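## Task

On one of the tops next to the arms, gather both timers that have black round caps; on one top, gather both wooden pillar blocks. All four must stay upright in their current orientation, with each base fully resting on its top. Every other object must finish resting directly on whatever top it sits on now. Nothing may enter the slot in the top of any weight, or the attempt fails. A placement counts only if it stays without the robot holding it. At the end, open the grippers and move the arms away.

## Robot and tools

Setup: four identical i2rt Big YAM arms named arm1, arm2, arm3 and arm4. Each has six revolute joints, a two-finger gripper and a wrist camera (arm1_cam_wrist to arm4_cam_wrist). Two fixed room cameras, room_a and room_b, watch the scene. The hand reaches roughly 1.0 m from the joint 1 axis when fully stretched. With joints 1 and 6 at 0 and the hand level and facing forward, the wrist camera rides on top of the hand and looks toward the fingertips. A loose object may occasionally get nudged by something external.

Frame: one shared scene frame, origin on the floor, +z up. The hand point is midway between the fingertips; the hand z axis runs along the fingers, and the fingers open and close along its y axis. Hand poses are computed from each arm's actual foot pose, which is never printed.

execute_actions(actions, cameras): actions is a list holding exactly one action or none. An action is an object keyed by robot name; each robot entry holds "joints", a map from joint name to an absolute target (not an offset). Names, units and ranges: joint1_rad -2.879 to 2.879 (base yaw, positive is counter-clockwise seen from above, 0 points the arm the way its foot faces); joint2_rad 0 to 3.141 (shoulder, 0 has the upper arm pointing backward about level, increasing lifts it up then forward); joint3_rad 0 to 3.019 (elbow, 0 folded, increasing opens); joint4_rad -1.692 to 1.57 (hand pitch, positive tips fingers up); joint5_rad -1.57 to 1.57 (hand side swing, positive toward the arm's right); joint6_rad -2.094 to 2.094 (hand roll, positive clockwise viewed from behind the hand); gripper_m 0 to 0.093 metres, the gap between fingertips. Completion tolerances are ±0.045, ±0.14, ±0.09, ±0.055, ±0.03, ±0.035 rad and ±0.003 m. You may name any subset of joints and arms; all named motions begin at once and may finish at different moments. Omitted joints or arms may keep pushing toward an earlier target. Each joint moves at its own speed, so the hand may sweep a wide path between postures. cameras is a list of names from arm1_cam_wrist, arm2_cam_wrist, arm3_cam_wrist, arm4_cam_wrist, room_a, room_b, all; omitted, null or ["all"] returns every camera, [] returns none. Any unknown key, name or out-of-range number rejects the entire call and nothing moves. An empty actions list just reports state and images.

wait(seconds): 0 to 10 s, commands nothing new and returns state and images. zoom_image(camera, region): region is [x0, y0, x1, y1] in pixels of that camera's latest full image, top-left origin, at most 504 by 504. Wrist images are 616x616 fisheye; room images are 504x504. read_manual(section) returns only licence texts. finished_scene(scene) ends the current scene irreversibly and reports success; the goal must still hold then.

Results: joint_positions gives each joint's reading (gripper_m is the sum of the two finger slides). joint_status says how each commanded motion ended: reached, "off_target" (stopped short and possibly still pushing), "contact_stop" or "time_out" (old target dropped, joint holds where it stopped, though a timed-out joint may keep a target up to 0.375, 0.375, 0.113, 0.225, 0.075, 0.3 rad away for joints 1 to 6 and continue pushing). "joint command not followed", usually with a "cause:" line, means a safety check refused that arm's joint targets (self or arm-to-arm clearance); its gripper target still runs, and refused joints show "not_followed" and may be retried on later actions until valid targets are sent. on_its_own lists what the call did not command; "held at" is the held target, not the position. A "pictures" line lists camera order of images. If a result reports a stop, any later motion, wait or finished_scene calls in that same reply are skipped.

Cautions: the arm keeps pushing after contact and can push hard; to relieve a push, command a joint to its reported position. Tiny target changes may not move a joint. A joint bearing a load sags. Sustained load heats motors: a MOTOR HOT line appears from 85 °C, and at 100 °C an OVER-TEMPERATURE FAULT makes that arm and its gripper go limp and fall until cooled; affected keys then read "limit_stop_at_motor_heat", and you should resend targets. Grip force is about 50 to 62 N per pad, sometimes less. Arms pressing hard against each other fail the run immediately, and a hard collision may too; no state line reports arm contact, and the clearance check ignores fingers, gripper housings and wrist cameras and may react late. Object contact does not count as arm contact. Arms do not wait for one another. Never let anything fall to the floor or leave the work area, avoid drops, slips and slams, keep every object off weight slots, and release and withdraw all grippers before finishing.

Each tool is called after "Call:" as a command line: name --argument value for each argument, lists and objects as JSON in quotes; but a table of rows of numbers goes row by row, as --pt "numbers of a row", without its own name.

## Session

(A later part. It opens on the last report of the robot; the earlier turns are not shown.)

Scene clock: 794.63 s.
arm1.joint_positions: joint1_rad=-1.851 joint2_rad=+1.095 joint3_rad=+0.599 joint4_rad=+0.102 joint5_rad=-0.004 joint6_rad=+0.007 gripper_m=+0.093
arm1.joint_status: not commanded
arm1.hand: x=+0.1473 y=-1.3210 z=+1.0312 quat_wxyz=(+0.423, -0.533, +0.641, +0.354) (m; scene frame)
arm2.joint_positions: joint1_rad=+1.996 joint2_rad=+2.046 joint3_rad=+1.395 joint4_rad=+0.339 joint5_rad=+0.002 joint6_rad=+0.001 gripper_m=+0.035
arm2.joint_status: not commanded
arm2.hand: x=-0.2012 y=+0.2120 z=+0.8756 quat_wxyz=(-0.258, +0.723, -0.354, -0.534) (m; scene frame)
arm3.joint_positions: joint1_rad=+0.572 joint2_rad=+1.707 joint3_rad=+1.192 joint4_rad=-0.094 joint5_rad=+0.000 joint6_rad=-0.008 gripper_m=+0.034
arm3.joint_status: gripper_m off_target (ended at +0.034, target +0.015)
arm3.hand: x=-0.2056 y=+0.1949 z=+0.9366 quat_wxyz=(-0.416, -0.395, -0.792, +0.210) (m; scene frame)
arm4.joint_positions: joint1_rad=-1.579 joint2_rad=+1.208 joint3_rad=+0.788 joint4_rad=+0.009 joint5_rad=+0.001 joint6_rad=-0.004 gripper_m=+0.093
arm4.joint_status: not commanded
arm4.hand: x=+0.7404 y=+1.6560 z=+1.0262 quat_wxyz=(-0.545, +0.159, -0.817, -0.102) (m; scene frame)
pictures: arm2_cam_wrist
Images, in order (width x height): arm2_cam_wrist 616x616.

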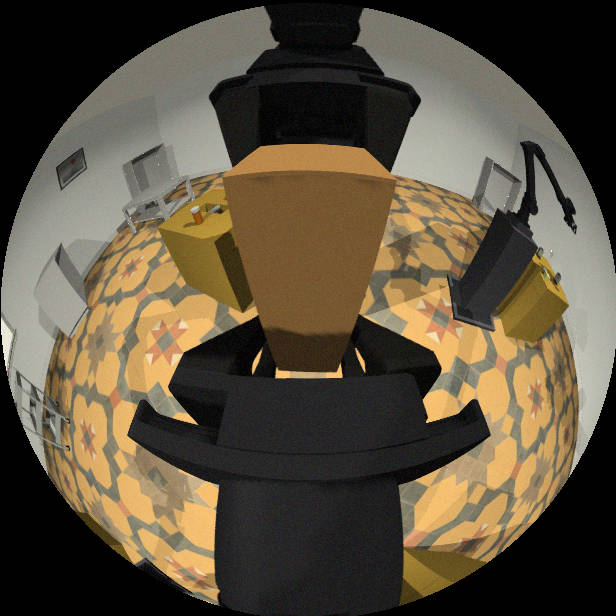

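Call:
execute_actions --actions '[{"arm2":{"joints":{"gripper_m":0.093}}}]' --cameras '[]'

Call:
execute_actions --actions '[{"arm2":{"joints":{"joint2_rad":1.7,"joint3_rad":0.85,"joint4_rad":0.5}},"arm3":{"joints":{"joint2_rad":1.3,"joint3_rad":0.62,"joint4_rad":0.1,"gripper_m":0.015}}}]' --cameras '[]'

Call:
execute_actions --actions '[{"arm2":{"joints":{"joint2_rad":1.1,"joint3_rad":0.7,"joint4_rad":0}},"arm3":{"joints":{"joint1_rad":-1.16,"gripper_m":0.015}}}]' --cameras '[]'

Call:
execute_actions --actions '[{"arm3":{"joints":{"joint2_rad":2.04,"joint3_rad":0.42,"joint4_rad":1.045,"gripper_m":0.015}}}]' --cameras '["arm3_cam_wrist","room_b"]'

Call:
zoom_image --camera "room_b" --region '[80, 230, 200, 330]'

Scene clock: 822.47 s.
arm1.joint_positions: joint1_rad=-1.851 joint2_rad=+1.095 joint3_rad=+0.599 joint4_rad=+0.102 joint5_rad=-0.004 joint6_rad=+0.007 gripper_m=+0.093
arm1.joint_status: not commanded
arm1.hand: x=+0.1473 y=-1.3210 z=+1.0312 quat_wxyz=(+0.423, -0.533, +0.641, +0.354) (m; scene frame)
arm2.joint_positions: joint1_rad=+1.996 joint2_rad=+2.046 joint3_rad=+1.395 joint4_rad=+0.339 joint5_rad=+0.002 joint6_rad=+0.000 gripper_m=+0.093
arm2.joint_status: all done
arm2.hand: x=-0.2012 y=+0.2120 z=+0.8756 quat_wxyz=(-0.258, +0.723, -0.354, -0.534) (m; scene frame)
arm3.joint_positions: joint1_rad=+0.572 joint2_rad=+1.707 joint3_rad=+1.192 joint4_rad=-0.097 joint5_rad=+0.000 joint6_rad=-0.008 gripper_m=+0.034
arm3.joint_status: not commanded
arm3.hand: x=-0.2059 y=+0.1953 z=+0.9358 quat_wxyz=(-0.414, -0.395, -0.793, +0.209) (m; scene frame)
arm4.joint_positions: joint1_rad=-1.579 joint2_rad=+1.208 joint3_rad=+0.788 joint4_rad=+0.009 joint5_rad=+0.001 joint6_rad=-0.004 gripper_m=+0.093
arm4.joint_status: not commanded
arm4.hand: x=+0.7404 y=+1.6560 z=+1.0262 quat_wxyz=(-0.545, +0.159, -0.817, -0.102) (m; scene frame)
pictures: none
No camera images: the call's "cameras" was empty. Leave "cameras" out to get every camera's image.

Scene clock: 823.90 s.
arm1.joint_positions: joint1_rad=-1.851 joint2_rad=+1.095 joint3_rad=+0.599 joint4_rad=+0.102 joint5_rad=-0.004 joint6_rad=+0.007 gripper_m=+0.093
arm1.joint_status: not commanded
arm1.hand: x=+0.1473 y=-1.3210 z=+1.0312 quat_wxyz=(+0.423, -0.533, +0.641, +0.354) (m; scene frame)
arm2.joint_positions: joint1_rad=+1.996 joint2_rad=+1.700 joint3_rad=+0.838 joint4_rad=+0.494 joint5_rad=+0.002 joint6_rad=+0.000 gripper_m=+0.093
arm2.joint_status: all done
arm2.hand: x=-0.0917 y=+0.0724 z=+0.8631 quat_wxyz=(-0.248, +0.738, -0.361, -0.513) (m; scene frame)
arm3.joint_positions: joint1_rad=+0.572 joint2_rad=+1.311 joint3_rad=+0.600 joint4_rad=+0.077 joint5_rad=+0.000 joint6_rad=-0.008 gripper_m=+0.034
arm3.joint_status: gripper_m off_target (ended at +0.034, target +0.015); the others done
arm3.hand: x=-0.3228 y=+0.3526 z=+0.8867 quat_wxyz=(-0.406, -0.397, -0.797, +0.205) (m; scene frame)
arm4.joint_positions: joint1_rad=-1.579 joint2_rad=+1.208 joint3_rad=+0.788 joint4_rad=+0.009 joint5_rad=+0.001 joint6_rad=-0.004 gripper_m=+0.093
arm4.joint_status: not commanded
arm4.hand: x=+0.7404 y=+1.6560 z=+1.0262 quat_wxyz=(-0.545, +0.159, -0.817, -0.102) (m; scene frame)
pictures: none
No camera images: the call's "cameras" was empty. Leave "cameras" out to get every camera's image.

Scene clock: 825.73 s.
arm1.joint_positions: joint1_rad=-1.851 joint2_rad=+1.095 joint3_rad=+0.599 joint4_rad=+0.102 joint5_rad=-0.004 joint6_rad=+0.007 gripper_m=+0.093
arm1.joint_status: not commanded
arm1.hand: x=+0.1473 y=-1.3210 z=+1.0312 quat_wxyz=(+0.423, -0.533, +0.641, +0.354) (m; scene frame)
arm2.joint_positions: joint1_rad=+1.996 joint2_rad=+1.090 joint3_rad=+0.687 joint4_rad=+0.010 joint5_rad=+0.002 joint6_rad=+0.000 gripper_m=+0.093
arm2.joint_status: all done
arm2.hand: x=-0.0098 y=-0.0309 z=+0.9969 quat_wxyz=(-0.244, +0.745, -0.364, -0.504) (m; scene frame)
arm3.joint_positions: joint1_rad=-1.155 joint2_rad=+1.311 joint3_rad=+0.600 joint4_rad=+0.077 joint5_rad=+0.000 joint6_rad=-0.008 gripper_m=+0.034
arm3.joint_status: gripper_m off_target (ended at +0.034, target +0.015); the others done
arm3.hand: x=-1.0311 y=+0.5149 z=+0.8825 quat_wxyz=(-0.108, -0.866, -0.215, +0.437) (m; scene frame)
arm4.joint_positions: joint1_rad=-1.579 joint2_rad=+1.208 joint3_rad=+0.788 joint4_rad=+0.009 joint5_rad=+0.001 joint6_rad=-0.004 gripper_m=+0.093
arm4.joint_status: not commanded
arm4.hand: x=+0.7404 y=+1.6560 z=+1.0262 quat_wxyz=(-0.545, +0.159, -0.817, -0.102) (m; scene frame)
pictures: none
No camera images: the call's "cameras" was empty. Leave "cameras" out to get every camera's image.

Scene clock: 827.23 s.
arm1.joint_positions: joint1_rad=-1.851 joint2_rad=+1.095 joint3_rad=+0.599 joint4_rad=+0.102 joint5_rad=-0.004 joint6_rad=+0.007 gripper_m=+0.093
arm1.joint_status: not commanded
arm1.hand: x=+0.1473 y=-1.3210 z=+1.0312 quat_wxyz=(+0.423, -0.533, +0.641, +0.354) (m; scene frame)
arm2.joint_positions: joint1_rad=+1.996 joint2_rad=+1.090 joint3_rad=+0.687 joint4_rad=+0.010 joint5_rad=+0.002 joint6_rad=+0.000 gripper_m=+0.093
arm2.joint_status: not commanded
arm2.hand: x=-0.0098 y=-0.0309 z=+0.9969 quat_wxyz=(-0.244, +0.745, -0.364, -0.504) (m; scene frame)
arm3.joint_positions: joint1_rad=-1.155 joint2_rad=+2.044 joint3_rad=+0.409 joint4_rad=+1.013 joint5_rad=+0.000 joint6_rad=-0.008 gripper_m=+0.034
arm3.joint_status: gripper_m off_target (ended at +0.034, target +0.015); the others done
arm3.hand: x=-0.9881 y=+0.5361 z=+0.6758 quat_wxyz=(-0.110, -0.864, -0.215, +0.443) (m; scene frame)
arm4.joint_positions: joint1_rad=-1.579 joint2_rad=+1.208 joint3_rad=+0.788 joint4_rad=+0.009 joint5_rad=+0.001 joint6_rad=-0.004 gripper_m=+0.093
arm4.joint_status: not commanded
arm4.hand: x=+0.7404 y=+1.6560 z=+1.0262 quat_wxyz=(-0.545, +0.159, -0.817, -0.102) (m; scene frame)
pictures: arm3_cam_wrist, room_b
Images, in order (width x height): arm3_cam_wrist 616x616, room_b 504x504.

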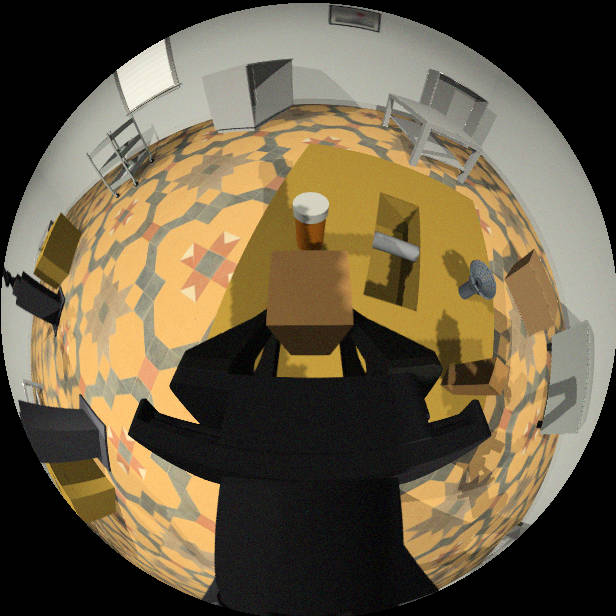

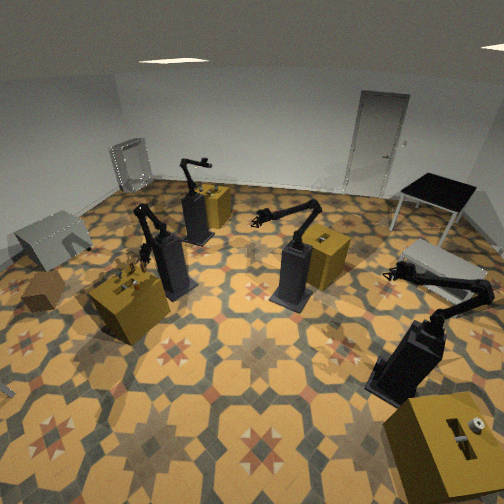

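Region (80, 230, 200, 330) of room_b's 504x504 image, scaled by 4.200, with more detail than that image has.

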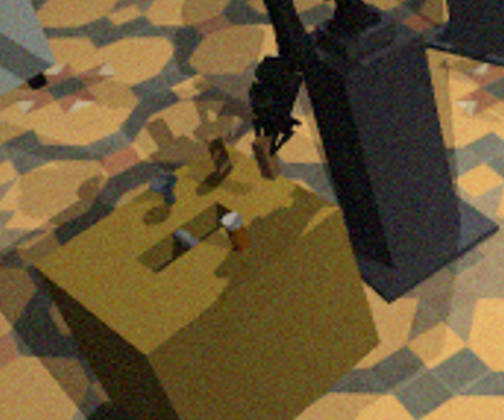

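Call:
execute_actions --actions '[{"arm3":{"joints":{"joint2_rad":2.372,"joint3_rad":0.555,"joint4_rad":1.266,"gripper_m":0.015}}}]' --cameras '["arm3_cam_wrist","room_b"]'

Call:
zoom_image --camera "room_b" --region '[110, 240, 180, 300]'

Scene clock: 846.10 s.
arm1.joint_positions: joint1_rad=-1.851 joint2_rad=+1.095 joint3_rad=+0.599 joint4_rad=+0.102 joint5_rad=-0.004 joint6_rad=+0.007 gripper_m=+0.093
arm1.joint_status: not commanded
arm1.hand: x=+0.1473 y=-1.3210 z=+1.0312 quat_wxyz=(+0.423, -0.533, +0.641, +0.354) (m; scene frame)
arm2.joint_positions: joint1_rad=+1.996 joint2_rad=+1.090 joint3_rad=+0.687 joint4_rad=+0.010 joint5_rad=+0.002 joint6_rad=+0.000 gripper_m=+0.093
arm2.joint_status: not commanded
arm2.hand: x=-0.0098 y=-0.0309 z=+0.9969 quat_wxyz=(-0.244, +0.745, -0.364, -0.504) (m; scene frame)
arm3.joint_positions: joint1_rad=-1.155 joint2_rad=+2.388 joint3_rad=+0.554 joint4_rad=+1.234 joint5_rad=+0.000 joint6_rad=-0.008 gripper_m=+0.034
arm3.joint_status: gripper_m off_target (ended at +0.034, target +0.015); the others done
arm3.hand: x=-1.0031 y=+0.5277 z=+0.5959 quat_wxyz=(-0.112, -0.859, -0.214, +0.452) (m; scene frame)
arm4.joint_positions: joint1_rad=-1.579 joint2_rad=+1.208 joint3_rad=+0.788 joint4_rad=+0.009 joint5_rad=+0.001 joint6_rad=-0.004 gripper_m=+0.093
arm4.joint_status: not commanded
arm4.hand: x=+0.7404 y=+1.6560 z=+1.0262 quat_wxyz=(-0.545, +0.159, -0.817, -0.102) (m; scene frame)
pictures: arm3_cam_wrist, room_b
Images, in order (width x height): arm3_cam_wrist 616x616, room_b 504x504.

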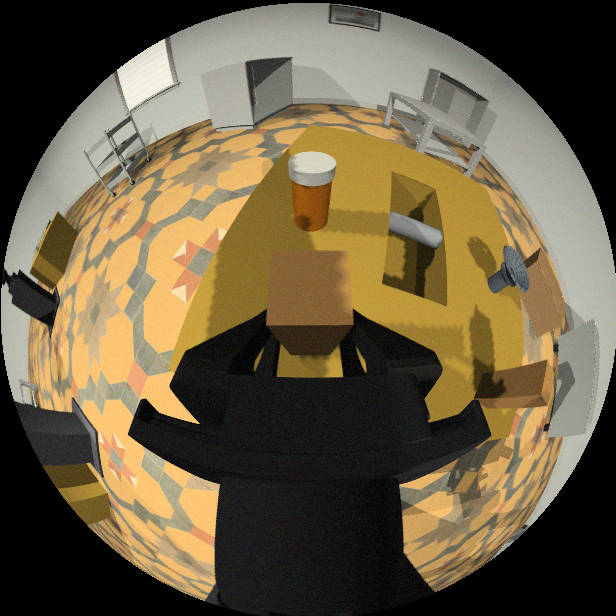

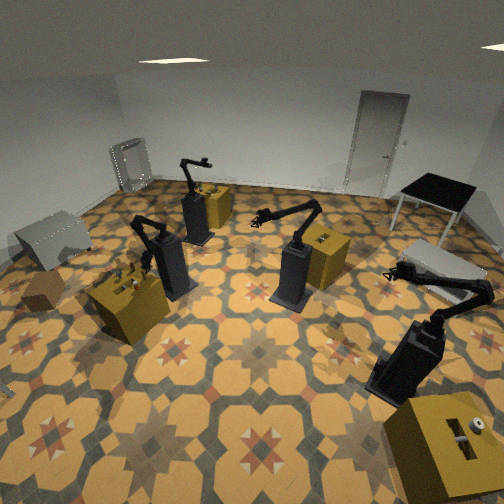

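Region (110, 240, 180, 300) of room_b's 504x504 image, scaled by 7.200, with more detail than that image has; it fills the top 432 rows of this view, and the rest is white.

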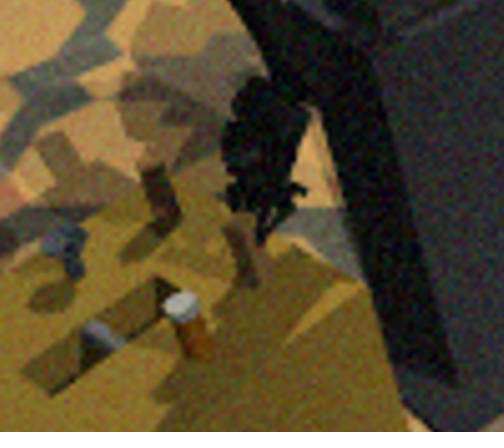

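Call:
execute_actions --actions '[{"arm3":{"joints":{"joint2_rad":2.45,"joint3_rad":0.59,"joint4_rad":1.305,"gripper_m":0.015}}}]' --cameras '["arm3_cam_wrist","room_b"]'

Call:
zoom_image --camera "room_b" --region '[110, 240, 180, 300]'

Scene clock: 858.43 s.
arm1.joint_positions: joint1_rad=-1.851 joint2_rad=+1.095 joint3_rad=+0.599 joint4_rad=+0.102 joint5_rad=-0.004 joint6_rad=+0.007 gripper_m=+0.093
arm1.joint_status: not commanded
arm1.hand: x=+0.1473 y=-1.3210 z=+1.0312 quat_wxyz=(+0.423, -0.533, +0.641, +0.354) (m; scene frame)
arm2.joint_positions: joint1_rad=+1.996 joint2_rad=+1.090 joint3_rad=+0.687 joint4_rad=+0.010 joint5_rad=+0.002 joint6_rad=+0.000 gripper_m=+0.093
arm2.joint_status: not commanded
arm2.hand: x=-0.0098 y=-0.0309 z=+0.9969 quat_wxyz=(-0.244, +0.745, -0.364, -0.504) (m; scene frame)
arm3.joint_positions: joint1_rad=-1.155 joint2_rad=+2.439 joint3_rad=+0.590 joint4_rad=+1.287 joint5_rad=+0.001 joint6_rad=-0.006 gripper_m=+0.034
arm3.joint_status: gripper_m off_target (ended at +0.034, target +0.015); the others done
arm3.hand: x=-1.0118 y=+0.5232 z=+0.5884 quat_wxyz=(-0.116, -0.850, -0.211, +0.468) (m; scene frame)
arm4.joint_positions: joint1_rad=-1.579 joint2_rad=+1.208 joint3_rad=+0.788 joint4_rad=+0.009 joint5_rad=+0.001 joint6_rad=-0.004 gripper_m=+0.093
arm4.joint_status: not commanded
arm4.hand: x=+0.7404 y=+1.6560 z=+1.0262 quat_wxyz=(-0.545, +0.159, -0.817, -0.102) (m; scene frame)
pictures: arm3_cam_wrist, room_b
Images, in order (width x height): arm3_cam_wrist 616x616, room_b 504x504.

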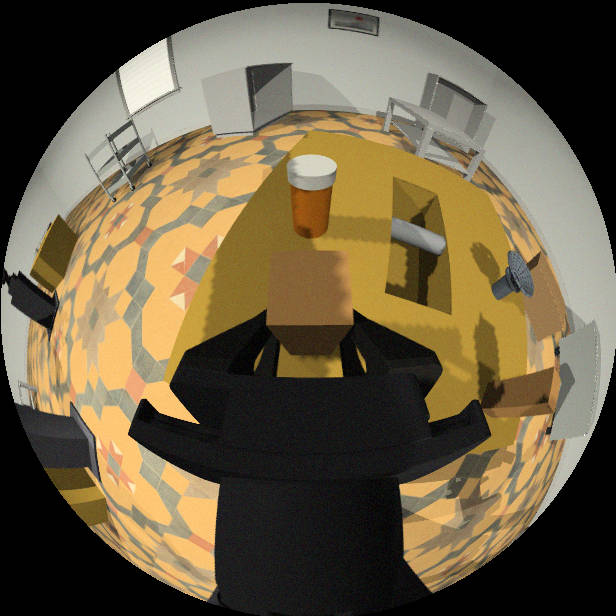

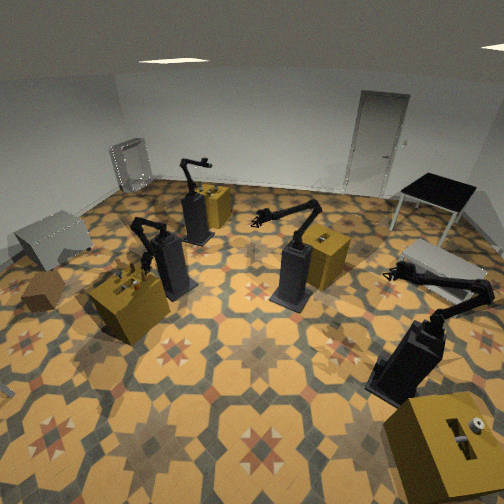

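Region (110, 240, 180, 300) of room_b's 504x504 image, scaled by 7.200, with more detail than that image has; it fills the top 432 rows of this view, and the rest is white.

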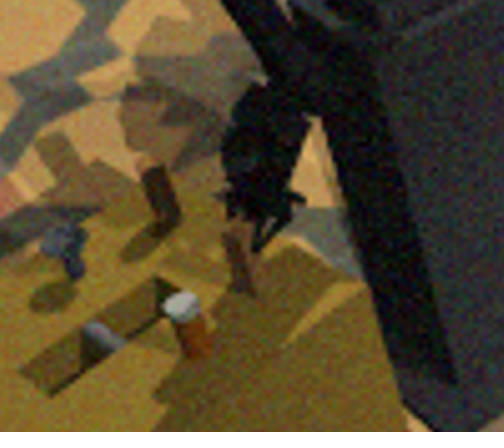

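Call:
execute_actions --actions '[{"arm3":{"joints":{"joint4_rad":1.27,"gripper_m":0.015}}}]' --cameras '[]'

Call:
execute_actions --actions '[{"arm3":{"joints":{"gripper_m":0.093}}}]' --cameras '["arm3_cam_wrist"]'

Scene clock: 876.20 s.
arm1.joint_positions: joint1_rad=-1.851 joint2_rad=+1.095 joint3_rad=+0.599 joint4_rad=+0.102 joint5_rad=-0.004 joint6_rad=+0.007 gripper_m=+0.093
arm1.joint_status: not commanded
arm1.hand: x=+0.1473 y=-1.3210 z=+1.0312 quat_wxyz=(+0.423, -0.533, +0.641, +0.354) (m; scene frame)
arm2.joint_positions: joint1_rad=+1.996 joint2_rad=+1.090 joint3_rad=+0.687 joint4_rad=+0.010 joint5_rad=+0.002 joint6_rad=+0.000 gripper_m=+0.093
arm2.joint_status: not commanded
arm2.hand: x=-0.0098 y=-0.0309 z=+0.9969 quat_wxyz=(-0.244, +0.745, -0.364, -0.504) (m; scene frame)
arm3.joint_positions: joint1_rad=-1.155 joint2_rad=+2.439 joint3_rad=+0.590 joint4_rad=+1.287 joint5_rad=+0.001 joint6_rad=-0.006 gripper_m=+0.034
arm3.joint_status: gripper_m off_target (ended at +0.034, target +0.015); the others done
arm3.hand: x=-1.0118 y=+0.5232 z=+0.5884 quat_wxyz=(-0.116, -0.850, -0.211, +0.468) (m; scene frame)
arm4.joint_positions: joint1_rad=-1.579 joint2_rad=+1.208 joint3_rad=+0.788 joint4_rad=+0.009 joint5_rad=+0.001 joint6_rad=-0.004 gripper_m=+0.093
arm4.joint_status: not commanded
arm4.hand: x=+0.7404 y=+1.6560 z=+1.0262 quat_wxyz=(-0.545, +0.159, -0.817, -0.102) (m; scene frame)
pictures: none
No camera images: the call's "cameras" was empty. Leave "cameras" out to get every camera's image.

Scene clock: 876.87 s.
arm1.joint_positions: joint1_rad=-1.851 joint2_rad=+1.095 joint3_rad=+0.599 joint4_rad=+0.102 joint5_rad=-0.004 joint6_rad=+0.007 gripper_m=+0.093
arm1.joint_status: not commanded
arm1.hand: x=+0.1473 y=-1.3210 z=+1.0312 quat_wxyz=(+0.423, -0.533, +0.641, +0.354) (m; scene frame)
arm2.joint_positions: joint1_rad=+1.996 joint2_rad=+1.090 joint3_rad=+0.687 joint4_rad=+0.010 joint5_rad=+0.002 joint6_rad=+0.000 gripper_m=+0.093
arm2.joint_status: not commanded
arm2.hand: x=-0.0098 y=-0.0309 z=+0.9969 quat_wxyz=(-0.244, +0.745, -0.364, -0.504) (m; scene frame)
arm3.joint_positions: joint1_rad=-1.155 joint2_rad=+2.441 joint3_rad=+0.590 joint4_rad=+1.287 joint5_rad=+0.001 joint6_rad=-0.006 gripper_m=+0.093
arm3.joint_status: all done
arm3.hand: x=-1.0113 y=+0.5234 z=+0.5875 quat_wxyz=(-0.116, -0.851, -0.211, +0.467) (m; scene frame)
arm4.joint_positions: joint1_rad=-1.579 joint2_rad=+1.208 joint3_rad=+0.788 joint4_rad=+0.009 joint5_rad=+0.001 joint6_rad=-0.004 gripper_m=+0.093
arm4.joint_status: not commanded
arm4.hand: x=+0.7404 y=+1.6560 z=+1.0262 quat_wxyz=(-0.545, +0.159, -0.817, -0.102) (m; scene frame)
pictures: arm3_cam_wrist
Images, in order (width x height): arm3_cam_wrist 616x616.

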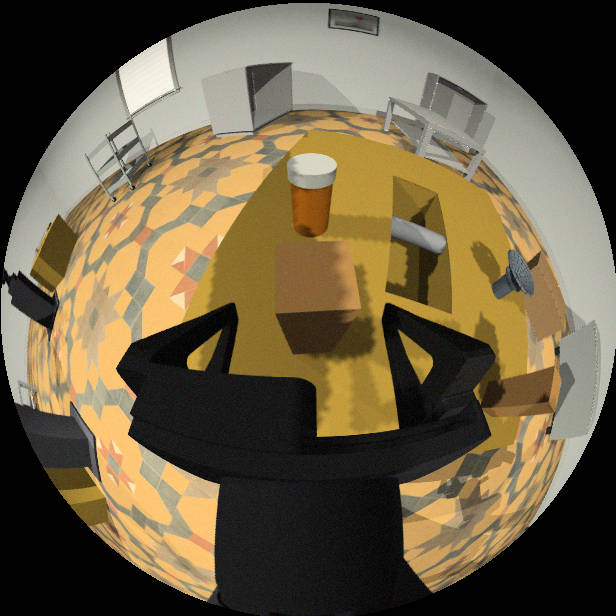

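Call:
execute_actions --actions '[{"arm3":{"joints":{"joint2_rad":2.04,"joint3_rad":0.42,"joint4_rad":1.0}}}]' --cameras '[]'

Call:
execute_actions --actions '[{"arm3":{"joints":{"joint2_rad":1.3,"joint3_rad":0.62,"joint4_rad":0.1}}}]' --cameras '["arm3_cam_wrist","room_a","room_b"]'

Scene clock: 883.60 s.
arm1.joint_positions: joint1_rad=-1.851 joint2_rad=+1.095 joint3_rad=+0.599 joint4_rad=+0.102 joint5_rad=-0.004 joint6_rad=+0.007 gripper_m=+0.093
arm1.joint_status: not commanded
arm1.hand: x=+0.1473 y=-1.3210 z=+1.0312 quat_wxyz=(+0.423, -0.533, +0.641, +0.354) (m; scene frame)
arm2.joint_positions: joint1_rad=+1.996 joint2_rad=+1.090 joint3_rad=+0.687 joint4_rad=+0.010 joint5_rad=+0.002 joint6_rad=+0.000 gripper_m=+0.093
arm2.joint_status: not commanded
arm2.hand: x=-0.0098 y=-0.0309 z=+0.9969 quat_wxyz=(-0.244, +0.745, -0.364, -0.504) (m; scene frame)
arm3.joint_positions: joint1_rad=-1.155 joint2_rad=+2.036 joint3_rad=+0.418 joint4_rad=+1.016 joint5_rad=+0.001 joint6_rad=-0.006 gripper_m=+0.093
arm3.joint_status: all done
arm3.hand: x=-0.9943 y=+0.5330 z=+0.6814 quat_wxyz=(-0.112, -0.859, -0.213, +0.451) (m; scene frame)
arm4.joint_positions: joint1_rad=-1.579 joint2_rad=+1.208 joint3_rad=+0.788 joint4_rad=+0.009 joint5_rad=+0.001 joint6_rad=-0.004 gripper_m=+0.093
arm4.joint_status: not commanded
arm4.hand: x=+0.7404 y=+1.6560 z=+1.0262 quat_wxyz=(-0.545, +0.159, -0.817, -0.102) (m; scene frame)
pictures: none
No camera images: the call's "cameras" was empty. Leave "cameras" out to get every camera's image.

Scene clock: 885.10 s.
arm1.joint_positions: joint1_rad=-1.851 joint2_rad=+1.095 joint3_rad=+0.599 joint4_rad=+0.102 joint5_rad=-0.004 joint6_rad=+0.007 gripper_m=+0.093
arm1.joint_status: not commanded
arm1.hand: x=+0.1473 y=-1.3210 z=+1.0312 quat_wxyz=(+0.423, -0.533, +0.641, +0.354) (m; scene frame)
arm2.joint_positions: joint1_rad=+1.996 joint2_rad=+1.090 joint3_rad=+0.687 joint4_rad=+0.010 joint5_rad=+0.002 joint6_rad=+0.000 gripper_m=+0.093
arm2.joint_status: not commanded
arm2.hand: x=-0.0098 y=-0.0309 z=+0.9969 quat_wxyz=(-0.244, +0.745, -0.364, -0.504) (m; scene frame)
arm3.joint_positions: joint1_rad=-1.155 joint2_rad=+1.301 joint3_rad=+0.610 joint4_rad=+0.117 joint5_rad=+0.001 joint6_rad=-0.006 gripper_m=+0.093
arm3.joint_status: all done
arm3.hand: x=-1.0392 y=+0.5108 z=+0.8997 quat_wxyz=(-0.115, -0.853, -0.211, +0.463) (m; scene frame)
arm4.joint_positions: joint1_rad=-1.579 joint2_rad=+1.208 joint3_rad=+0.788 joint4_rad=+0.009 joint5_rad=+0.001 joint6_rad=-0.004 gripper_m=+0.093
arm4.joint_status: not commanded
arm4.hand: x=+0.7404 y=+1.6560 z=+1.0262 quat_wxyz=(-0.545, +0.159, -0.817, -0.102) (m; scene frame)
pictures: arm3_cam_wrist, room_a, room_b
Images, in order (width x height): arm3_cam_wrist 616x616, room_a 504x504, room_b 504x504.

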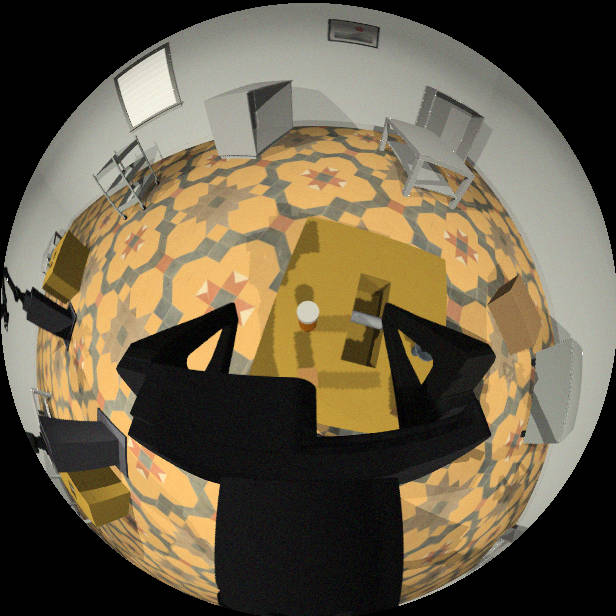

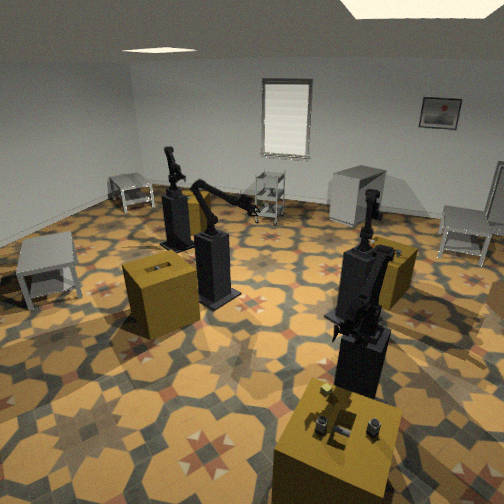

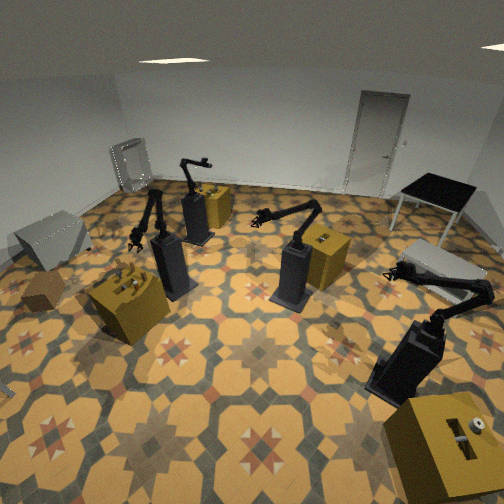

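Call:
zoom_image --camera "room_b" --region '[90, 240, 180, 320]'

Call:
finished_scene --scene 1

Region (90, 240, 180, 320) of room_b's 504x504 image, scaled by 5.600, with more detail than that image has.

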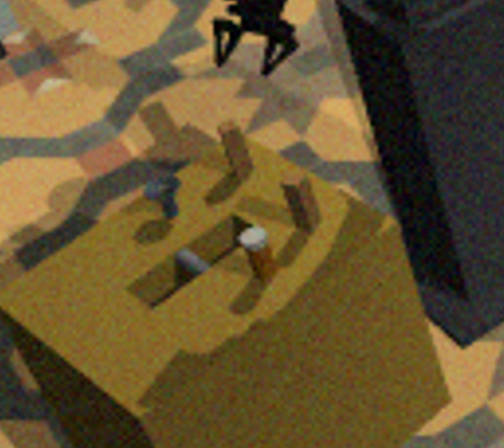

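The scene is finished: the task was done.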